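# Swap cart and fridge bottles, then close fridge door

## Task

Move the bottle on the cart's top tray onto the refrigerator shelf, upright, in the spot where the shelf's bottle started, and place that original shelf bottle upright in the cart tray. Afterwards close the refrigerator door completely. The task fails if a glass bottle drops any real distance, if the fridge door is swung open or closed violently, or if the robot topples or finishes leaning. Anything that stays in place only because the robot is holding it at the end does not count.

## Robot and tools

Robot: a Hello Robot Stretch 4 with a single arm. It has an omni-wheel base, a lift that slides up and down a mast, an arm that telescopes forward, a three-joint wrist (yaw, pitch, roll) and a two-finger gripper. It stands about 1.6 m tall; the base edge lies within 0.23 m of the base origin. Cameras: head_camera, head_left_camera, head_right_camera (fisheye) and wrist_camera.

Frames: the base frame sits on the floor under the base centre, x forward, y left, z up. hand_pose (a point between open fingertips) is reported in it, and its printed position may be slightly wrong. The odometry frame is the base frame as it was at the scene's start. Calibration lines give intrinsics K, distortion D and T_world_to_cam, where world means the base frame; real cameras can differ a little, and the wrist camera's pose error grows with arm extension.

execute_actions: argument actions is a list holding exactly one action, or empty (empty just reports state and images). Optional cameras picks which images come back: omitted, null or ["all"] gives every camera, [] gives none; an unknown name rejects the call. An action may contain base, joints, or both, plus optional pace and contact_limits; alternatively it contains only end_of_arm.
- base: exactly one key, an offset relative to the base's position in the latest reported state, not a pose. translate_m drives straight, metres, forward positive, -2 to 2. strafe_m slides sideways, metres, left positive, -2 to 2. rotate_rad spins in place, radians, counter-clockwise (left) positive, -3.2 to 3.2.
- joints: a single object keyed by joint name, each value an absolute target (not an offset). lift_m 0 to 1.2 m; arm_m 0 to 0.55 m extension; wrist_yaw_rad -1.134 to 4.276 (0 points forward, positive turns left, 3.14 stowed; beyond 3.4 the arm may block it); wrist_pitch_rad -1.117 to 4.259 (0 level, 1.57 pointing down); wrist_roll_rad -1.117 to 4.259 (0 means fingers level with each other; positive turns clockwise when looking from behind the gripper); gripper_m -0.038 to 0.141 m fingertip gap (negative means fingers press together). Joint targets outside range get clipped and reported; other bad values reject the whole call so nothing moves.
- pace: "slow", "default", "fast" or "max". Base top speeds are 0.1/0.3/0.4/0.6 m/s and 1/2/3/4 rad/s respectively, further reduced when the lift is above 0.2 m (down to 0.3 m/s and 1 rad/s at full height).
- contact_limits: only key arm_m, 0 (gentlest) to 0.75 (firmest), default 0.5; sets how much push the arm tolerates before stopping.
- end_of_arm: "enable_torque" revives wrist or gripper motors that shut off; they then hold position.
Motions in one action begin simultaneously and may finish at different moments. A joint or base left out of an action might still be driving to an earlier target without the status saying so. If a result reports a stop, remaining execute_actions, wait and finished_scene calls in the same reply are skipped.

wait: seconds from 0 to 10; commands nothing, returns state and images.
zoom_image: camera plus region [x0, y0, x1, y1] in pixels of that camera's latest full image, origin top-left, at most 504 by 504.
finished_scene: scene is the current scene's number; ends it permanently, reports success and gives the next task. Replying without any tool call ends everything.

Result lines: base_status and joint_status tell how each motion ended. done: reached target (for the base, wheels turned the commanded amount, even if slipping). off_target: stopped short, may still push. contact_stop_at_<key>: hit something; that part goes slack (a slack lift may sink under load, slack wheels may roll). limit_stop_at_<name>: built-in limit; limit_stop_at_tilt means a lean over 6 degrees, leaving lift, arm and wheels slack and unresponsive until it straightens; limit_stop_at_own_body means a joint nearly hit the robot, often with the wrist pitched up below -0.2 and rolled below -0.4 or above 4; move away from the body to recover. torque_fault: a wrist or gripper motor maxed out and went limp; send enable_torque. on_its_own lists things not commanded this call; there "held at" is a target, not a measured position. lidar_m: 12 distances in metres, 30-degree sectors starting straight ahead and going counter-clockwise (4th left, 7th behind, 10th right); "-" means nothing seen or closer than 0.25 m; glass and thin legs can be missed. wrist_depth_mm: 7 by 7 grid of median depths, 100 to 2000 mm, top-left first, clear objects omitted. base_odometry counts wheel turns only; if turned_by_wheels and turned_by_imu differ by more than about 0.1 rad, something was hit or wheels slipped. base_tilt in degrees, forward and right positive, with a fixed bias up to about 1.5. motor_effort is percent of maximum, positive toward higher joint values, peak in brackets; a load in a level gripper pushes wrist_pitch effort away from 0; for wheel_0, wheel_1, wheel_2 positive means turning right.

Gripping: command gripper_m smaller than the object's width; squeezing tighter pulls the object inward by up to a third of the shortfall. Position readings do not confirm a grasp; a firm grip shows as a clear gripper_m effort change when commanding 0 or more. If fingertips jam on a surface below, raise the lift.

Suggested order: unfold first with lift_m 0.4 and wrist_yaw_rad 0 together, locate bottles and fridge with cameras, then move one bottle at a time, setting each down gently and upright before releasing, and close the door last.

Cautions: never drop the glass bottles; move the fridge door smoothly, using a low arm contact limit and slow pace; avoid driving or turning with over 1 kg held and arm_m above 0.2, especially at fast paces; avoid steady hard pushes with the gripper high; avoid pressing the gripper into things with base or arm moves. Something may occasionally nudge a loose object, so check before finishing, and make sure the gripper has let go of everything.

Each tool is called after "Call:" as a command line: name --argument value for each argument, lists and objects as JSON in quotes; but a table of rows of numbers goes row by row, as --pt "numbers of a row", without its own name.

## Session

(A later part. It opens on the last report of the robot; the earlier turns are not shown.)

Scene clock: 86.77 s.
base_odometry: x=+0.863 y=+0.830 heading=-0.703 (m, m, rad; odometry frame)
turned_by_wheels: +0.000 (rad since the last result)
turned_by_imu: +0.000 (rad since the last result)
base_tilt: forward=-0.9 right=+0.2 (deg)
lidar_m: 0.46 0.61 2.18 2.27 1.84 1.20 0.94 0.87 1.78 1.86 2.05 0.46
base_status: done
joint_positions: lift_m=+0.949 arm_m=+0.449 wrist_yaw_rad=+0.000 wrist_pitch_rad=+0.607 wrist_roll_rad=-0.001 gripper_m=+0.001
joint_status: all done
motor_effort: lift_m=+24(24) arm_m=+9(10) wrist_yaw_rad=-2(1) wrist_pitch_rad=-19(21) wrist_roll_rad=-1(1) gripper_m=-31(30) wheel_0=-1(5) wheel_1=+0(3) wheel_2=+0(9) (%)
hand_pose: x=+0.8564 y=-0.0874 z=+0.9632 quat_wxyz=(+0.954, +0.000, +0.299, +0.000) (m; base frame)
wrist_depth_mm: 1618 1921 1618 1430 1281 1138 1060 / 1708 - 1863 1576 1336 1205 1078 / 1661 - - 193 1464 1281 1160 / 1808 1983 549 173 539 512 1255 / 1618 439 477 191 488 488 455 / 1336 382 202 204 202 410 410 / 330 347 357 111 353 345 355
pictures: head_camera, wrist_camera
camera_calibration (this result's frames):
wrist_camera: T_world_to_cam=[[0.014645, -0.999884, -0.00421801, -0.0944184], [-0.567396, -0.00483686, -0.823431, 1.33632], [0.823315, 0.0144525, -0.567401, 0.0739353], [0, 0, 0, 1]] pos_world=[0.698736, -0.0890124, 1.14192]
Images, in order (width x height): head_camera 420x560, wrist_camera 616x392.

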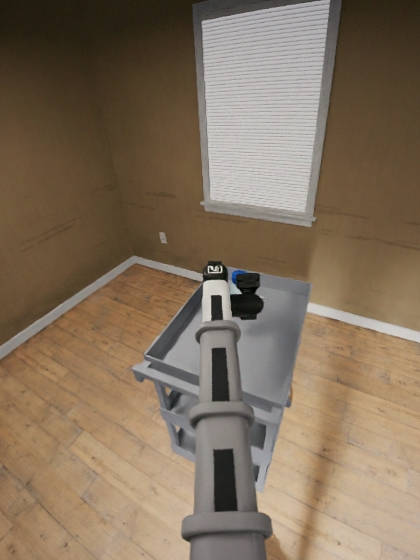

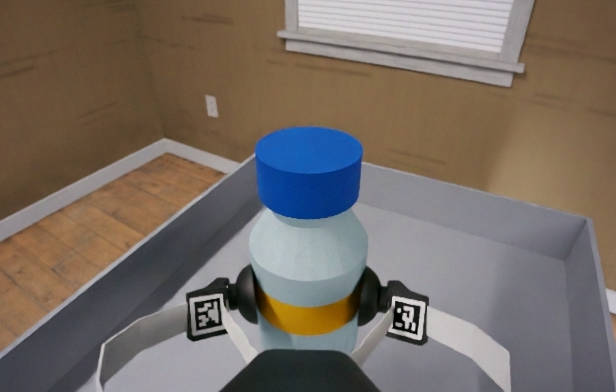

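Call:
execute_actions --actions '[{"joints":{"lift_m":0.842}}]' --cameras '[]'

Call:
execute_actions --actions '[{"joints":{"gripper_m":0.1}}]' --cameras '["wrist_camera"]'

Call:
execute_actions --actions '[{"joints":{"lift_m":0.95,"arm_m":0.005}}]' --cameras '["head_camera"]'

Call:
execute_actions --actions '[{"base":{"rotate_rad":2.645},"joints":{"wrist_pitch_rad":0,"wrist_yaw_rad":3.18,"gripper_m":0.05},"pace":"fast"}]' --cameras '[]'

Call:
execute_actions --actions '[{"base":{"strafe_m":1.05},"joints":{"lift_m":0.25},"pace":"fast"}]' --cameras '["head_left_camera"]'

Scene clock: 97.37 s.
base_odometry: x=+0.863 y=+0.830 heading=-0.703 (m, m, rad; odometry frame)
turned_by_wheels: +0.000 (rad since the last result)
turned_by_imu: +0.002 (rad since the last result)
base_tilt: forward=-0.9 right=+0.1 (deg)
lidar_m: 0.46 0.60 2.19 2.27 1.85 1.21 0.93 0.87 1.80 1.84 2.05 0.46
base_status: not commanded
joint_positions: lift_m=+0.842 arm_m=+0.449 wrist_yaw_rad=+0.000 wrist_pitch_rad=+0.607 wrist_roll_rad=-0.001 gripper_m=+0.001
joint_status: all done
motor_effort: lift_m=+15(25) arm_m=+9(8) wrist_yaw_rad=-3(3) wrist_pitch_rad=-20(21) wrist_roll_rad=-1(2) gripper_m=-30(30) wheel_0=+0(1) wheel_1=+0(0) wheel_2=+0(1) (%)
hand_pose: x=+0.8564 y=-0.0874 z=+0.8559 quat_wxyz=(+0.954, +0.000, +0.299, +0.000) (m; base frame)
wrist_depth_mm: 1661 1921 1618 1464 1255 1118 1025 / 1618 - 1808 554 1308 1182 1118 / 1756 1983 466 193 480 445 415 / 315 368 410 173 410 407 407 / 301 338 334 190 336 336 332 / 282 282 196 205 201 279 281 / 247 237 245 111 242 237 249
pictures: none
No camera images: the call's "cameras" was empty. Leave "cameras" out to get every camera's image.

Scene clock: 99.17 s.
base_odometry: x=+0.863 y=+0.830 heading=-0.703 (m, m, rad; odometry frame)
turned_by_wheels: +0.000 (rad since the last result)
turned_by_imu: +0.001 (rad since the last result)
base_tilt: forward=-0.9 right=+0.2 (deg)
lidar_m: 0.46 0.60 2.17 2.27 1.84 1.20 0.94 0.87 1.79 1.85 2.06 0.46
base_status: not commanded
joint_positions: lift_m=+0.842 arm_m=+0.449 wrist_yaw_rad=+0.000 wrist_pitch_rad=+0.602 wrist_roll_rad=-0.001 gripper_m=+0.100
joint_status: all done
motor_effort: lift_m=+16(15) arm_m=+9(8) wrist_yaw_rad=-1(2) wrist_pitch_rad=-7(21) wrist_roll_rad=-1(1) gripper_m=-2(28) wheel_0=-1(1) wheel_1=+0(0) wheel_2=+0(0) (%)
hand_pose: x=+0.8571 y=-0.0875 z=+0.8570 quat_wxyz=(+0.955, +0.000, +0.297, +0.000) (m; base frame)
wrist_depth_mm: 1618 1863 1661 1430 1255 1118 1025 / 1661 - 1808 1397 1366 1205 1078 / 1708 - 480 211 480 449 413 / 320 368 421 183 418 415 415 / 303 342 343 202 342 340 338 / 286 289 201 219 201 286 285 / 250 248 253 111 249 248 252
pictures: wrist_camera
camera_calibration (this result's frames):
wrist_camera: T_world_to_cam=[[0.0143819, -0.999888, -0.00415567, -0.0947716], [-0.563834, -0.00467747, -0.825875, 1.24828], [0.825763, 0.0142208, -0.563838, 0.00790932], [0, 0, 0, 1]] pos_world=[0.698657, -0.0890347, 1.03499]
Images, in order (width x height): wrist_camera 616x392.

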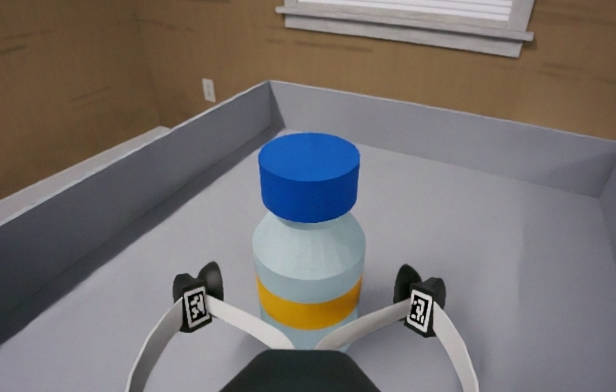

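Scene clock: 101.57 s.
base_odometry: x=+0.863 y=+0.830 heading=-0.703 (m, m, rad; odometry frame)
turned_by_wheels: +0.000 (rad since the last result)
turned_by_imu: +0.001 (rad since the last result)
base_tilt: forward=-0.9 right=+0.2 (deg)
lidar_m: 0.47 0.62 2.17 2.28 1.85 1.20 0.95 0.88 1.81 1.83 2.06 0.46
base_status: not commanded
joint_positions: lift_m=+0.950 arm_m=+0.007 wrist_yaw_rad=+0.000 wrist_pitch_rad=+0.602 wrist_roll_rad=-0.001 gripper_m=+0.100
joint_status: all done
motor_effort: lift_m=+22(24) arm_m=-9(10) wrist_yaw_rad=-2(2) wrist_pitch_rad=-6(7) wrist_roll_rad=-1(1) gripper_m=+0(1) wheel_0=+0(1) wheel_1=+0(0) wheel_2=+0(0) (%)
hand_pose: x=+0.4152 y=-0.0874 z=+0.9645 quat_wxyz=(+0.955, +0.000, +0.296, +0.000) (m; base frame)
wrist_depth_mm: 1863 - - 1863 1618 1464 1308 / 1808 - - 946 1661 1499 1430 / 1921 - 741 707 778 1576 1499 / 1921 521 609 603 609 1863 1576 / 1576 603 424 500 508 1661 1618 / 1397 1336 201 347 200 1397 1366 / 1205 1182 732 111 1025 1205 1205
pictures: head_camera
Images, in order (width x height): head_camera 420x560.

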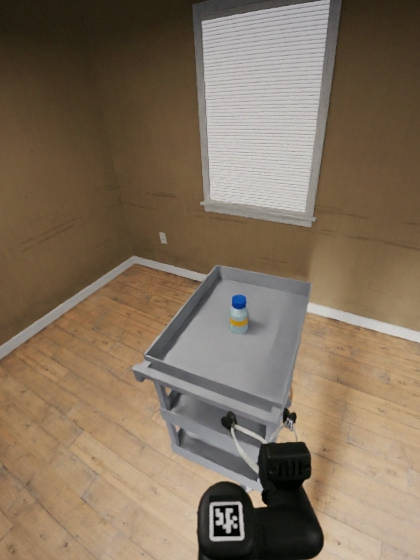

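Scene clock: 104.37 s.
base_odometry: x=+0.863 y=+0.830 heading=+1.942 (m, m, rad; odometry frame)
turned_by_wheels: +2.645 (rad since the last result)
turned_by_imu: +2.603 (rad since the last result)
base_tilt: forward=-0.9 right=+0.1 (deg)
lidar_m: 1.20 0.93 0.86 1.82 1.86 2.07 0.52 0.48 0.62 2.18 2.27 1.83
base_status: done
joint_positions: lift_m=+0.950 arm_m=+0.006 wrist_yaw_rad=+3.180 wrist_pitch_rad=+0.002 wrist_roll_rad=-0.001 gripper_m=+0.050
joint_status: all done
motor_effort: lift_m=+22(23) arm_m=-8(9) wrist_yaw_rad=-2(5) wrist_pitch_rad=-7(17) wrist_roll_rad=-1(1) gripper_m=-3(1) wheel_0=-2(5) wheel_1=+1(5) wheel_2=+0(6) (%)
hand_pose: x=-0.1142 y=+0.0763 z=+1.1272 quat_wxyz=(-0.019, -0.001, +0.000, +1.000) (m; base frame)
wrist_depth_mm: - 146 198 - - - 1983 / - 105 144 - - - 1921 / - 110 143 - - - 1983 / - 128 152 - - - - / 204 - - - - - 1921 / 211 1118 198 - 200 - 1921 / 216 842 831 111 - - 1921
pictures: none
No camera images: the call's "cameras" was empty. Leave "cameras" out to get every camera's image.

Scene clock: 108.50 s.
base_odometry: x=-0.115 y=+0.450 heading=+1.942 (m, m, rad; odometry frame)
turned_by_wheels: +0.000 (rad since the last result)
turned_by_imu: +0.002 (rad since the last result)
base_tilt: forward=-0.9 right=+0.2 (deg)
lidar_m: 1.41 1.85 1.59 0.98 0.78 1.06 1.96 2.05 1.24 3.23 2.49 0.65
base_status: done
joint_positions: lift_m=+0.250 arm_m=+0.006 wrist_yaw_rad=+3.180 wrist_pitch_rad=+0.002 wrist_roll_rad=-0.001 gripper_m=+0.050
joint_status: all done
motor_effort: lift_m=+14(20) arm_m=-8(8) wrist_yaw_rad=-2(2) wrist_pitch_rad=-7(7) wrist_roll_rad=-1(2) gripper_m=-3(3) wheel_0=+0(11) wheel_1=-1(9) wheel_2=+0(1) (%)
hand_pose: x=-0.1142 y=+0.0763 z=+0.4279 quat_wxyz=(-0.019, -0.001, +0.000, +1.000) (m; base frame)
wrist_depth_mm: - 145 198 - - - 1921 / - 105 144 - - - - / - 110 143 - - - 1336 / - 127 151 - - - 1921 / 205 - - - - - 1983 / 209 1576 198 1661 200 1576 1576 / 216 1025 1042 111 1060 1060 1078
pictures: head_left_camera
Images, in order (width x height): head_left_camera 420x672.

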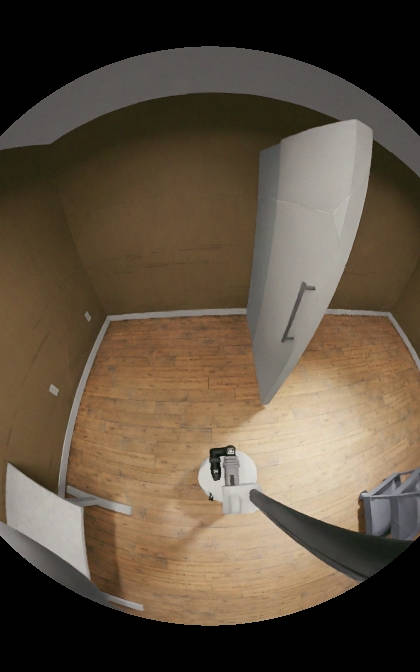

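Call:
execute_actions --actions '[{"base":{"translate_m":0.7},"pace":"fast"}]' --cameras '[]'

Call:
execute_actions --actions '[{"base":{"strafe_m":-0.7},"pace":"slow"}]' --cameras '["head_right_camera"]'

Call:
execute_actions --actions '[{"joints":{"arm_m":0.32},"pace":"slow","contact_limits":{"arm_m":0.25}}]' --cameras '["head_right_camera"]'

Scene clock: 117.83 s.
base_odometry: x=-0.369 y=+1.102 heading=+1.941 (m, m, rad; odometry frame)
turned_by_wheels: +0.000 (rad since the last result)
turned_by_imu: +0.000 (rad since the last result)
base_tilt: forward=-0.9 right=+0.1 (deg)
lidar_m: 1.08 1.13 1.56 1.52 1.36 1.21 2.65 1.62 0.26 0.26 0.34 0.47
base_status: done
joint_positions: lift_m=+0.250 arm_m=+0.006 wrist_yaw_rad=+3.180 wrist_pitch_rad=+0.002 wrist_roll_rad=-0.001 gripper_m=+0.050
joint_status: not commanded
motor_effort: lift_m=+14(14) arm_m=-8(8) wrist_yaw_rad=-2(2) wrist_pitch_rad=-7(6) wrist_roll_rad=-1(1) gripper_m=-3(3) wheel_0=-1(6) wheel_1=-2(6) wheel_2=-1(12) (%)
hand_pose: x=-0.1142 y=+0.0763 z=+0.4279 quat_wxyz=(-0.019, -0.001, +0.000, +1.000) (m; base frame)
wrist_depth_mm: - 145 197 - - - - / - 105 143 - - - - / - 110 143 - - - 1537 / - 128 151 - - - - / 204 - - - - - - / 211 1537 197 1618 200 1576 1618 / 216 1008 1060 111 1060 1060 1060
pictures: none
No camera images: the call's "cameras" was empty. Leave "cameras" out to get every camera's image.

Scene clock: 125.97 s.
base_odometry: x=+0.283 y=+1.355 heading=+1.942 (m, m, rad; odometry frame)
turned_by_wheels: +0.000 (rad since the last result)
turned_by_imu: +0.003 (rad since the last result)
base_tilt: forward=-0.9 right=+0.2 (deg)
lidar_m: 0.44 0.46 1.54 2.21 1.73 2.05 2.68 1.21 2.62 2.53 1.52 0.44
base_status: done
joint_positions: lift_m=+0.250 arm_m=+0.006 wrist_yaw_rad=+3.180 wrist_pitch_rad=+0.002 wrist_roll_rad=-0.001 gripper_m=+0.050
joint_status: not commanded
motor_effort: lift_m=+14(14) arm_m=-8(8) wrist_yaw_rad=-3(3) wrist_pitch_rad=-7(7) wrist_roll_rad=-1(1) gripper_m=-3(2) wheel_0=+3(8) wheel_1=+1(8) wheel_2=-1(3) (%)
hand_pose: x=-0.1142 y=+0.0763 z=+0.4279 quat_wxyz=(-0.019, -0.001, +0.000, +1.000) (m; base frame)
wrist_depth_mm: - 145 197 - - - - / - 105 144 - - - - / - 110 143 - - - - / - 128 151 - - - - / 204 1661 1863 - - - - / 209 1397 198 1576 199 1576 1576 / 215 1025 1042 111 1060 1042 1098
pictures: head_right_camera
Images, in order (width x height): head_right_camera 420x672.

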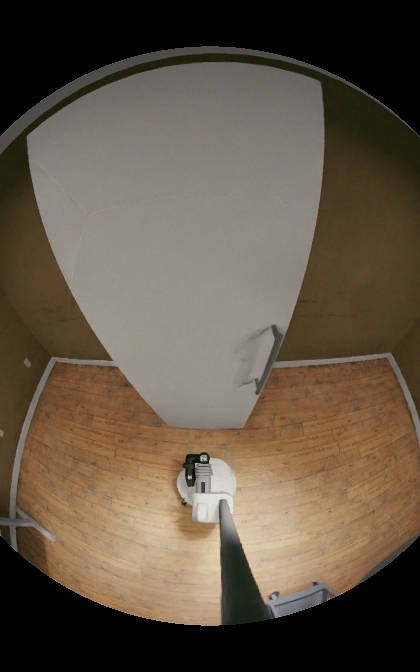

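Scene clock: 129.60 s.
base_odometry: x=+0.283 y=+1.355 heading=+1.941 (m, m, rad; odometry frame)
turned_by_wheels: +0.000 (rad since the last result)
turned_by_imu: +0.009 (rad since the last result)
base_tilt: forward=-0.9 right=+0.1 (deg)
lidar_m: 0.43 0.47 1.56 2.21 1.72 2.05 1.87 1.24 2.64 2.54 1.52 0.44
base_status: not commanded
joint_positions: lift_m=+0.250 arm_m=+0.258 wrist_yaw_rad=+3.180 wrist_pitch_rad=+0.002 wrist_roll_rad=-0.001 gripper_m=+0.050
joint_status: arm_m contact_stop (moved +0.252 of +0.314)
on_its_own: arm_m is slack since a contact_stop (your +0.320 is given up)
motor_effort: lift_m=+16(16) arm_m=+0(28) wrist_yaw_rad=-2(0) wrist_pitch_rad=-7(8) wrist_roll_rad=-1(0) gripper_m=-3(3) wheel_0=+0(6) wheel_1=+2(10) wheel_2=-2(14) (%)
contact_limits: arm_m 0.25
hand_pose: x=+0.1375 y=+0.0763 z=+0.4277 quat_wxyz=(-0.019, -0.001, +0.000, +1.000) (m; base frame)
wrist_depth_mm: - - - - - - - / - 116 449 - - - - / - 116 153 - - - - / - 151 229 - - - - / - 1921 488 - - - - / 1537 1499 197 1661 200 1576 1576 / 1042 991 504 111 1060 1060 1078
pictures: head_right_camera
Images, in order (width x height): head_right_camera 420x672.

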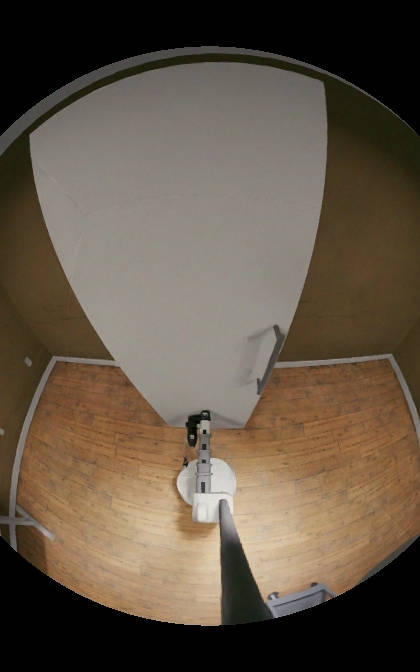

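Call:
execute_actions --actions '[{"joints":{"arm_m":0.2},"pace":"fast"}]' --cameras '[]'

Call:
finished_scene --scene 2

Scene clock: 133.03 s.
base_odometry: x=+0.283 y=+1.355 heading=+1.941 (m, m, rad; odometry frame)
turned_by_wheels: +0.000 (rad since the last result)
turned_by_imu: +0.001 (rad since the last result)
base_tilt: forward=-0.9 right=+0.1 (deg)
lidar_m: 0.44 0.47 1.55 2.21 1.73 2.03 1.83 1.23 2.63 2.53 1.52 0.45
base_status: not commanded
joint_positions: lift_m=+0.250 arm_m=+0.202 wrist_yaw_rad=+3.180 wrist_pitch_rad=+0.002 wrist_roll_rad=-0.001 gripper_m=+0.050
joint_status: all done
motor_effort: lift_m=+16(16) arm_m=-9(9) wrist_yaw_rad=-3(2) wrist_pitch_rad=-7(7) wrist_roll_rad=-1(2) gripper_m=-3(2) wheel_0=+0(0) wheel_1=+2(2) wheel_2=-1(2) (%)
hand_pose: x=+0.0808 y=+0.0762 z=+0.4278 quat_wxyz=(-0.019, -0.001, +0.000, +1.000) (m; base frame)
wrist_depth_mm: - 117 - - - - - / - 115 193 - - - - / - 115 178 - - - - / 119 117 187 - - - - / - 1537 - - - - - / 1576 1281 196 1618 200 1618 1576 / 1042 960 1042 111 1060 1060 1060
pictures: none
No camera images: the call's "cameras" was empty. Leave "cameras" out to get every camera's image.

The scene is finished: the task was done.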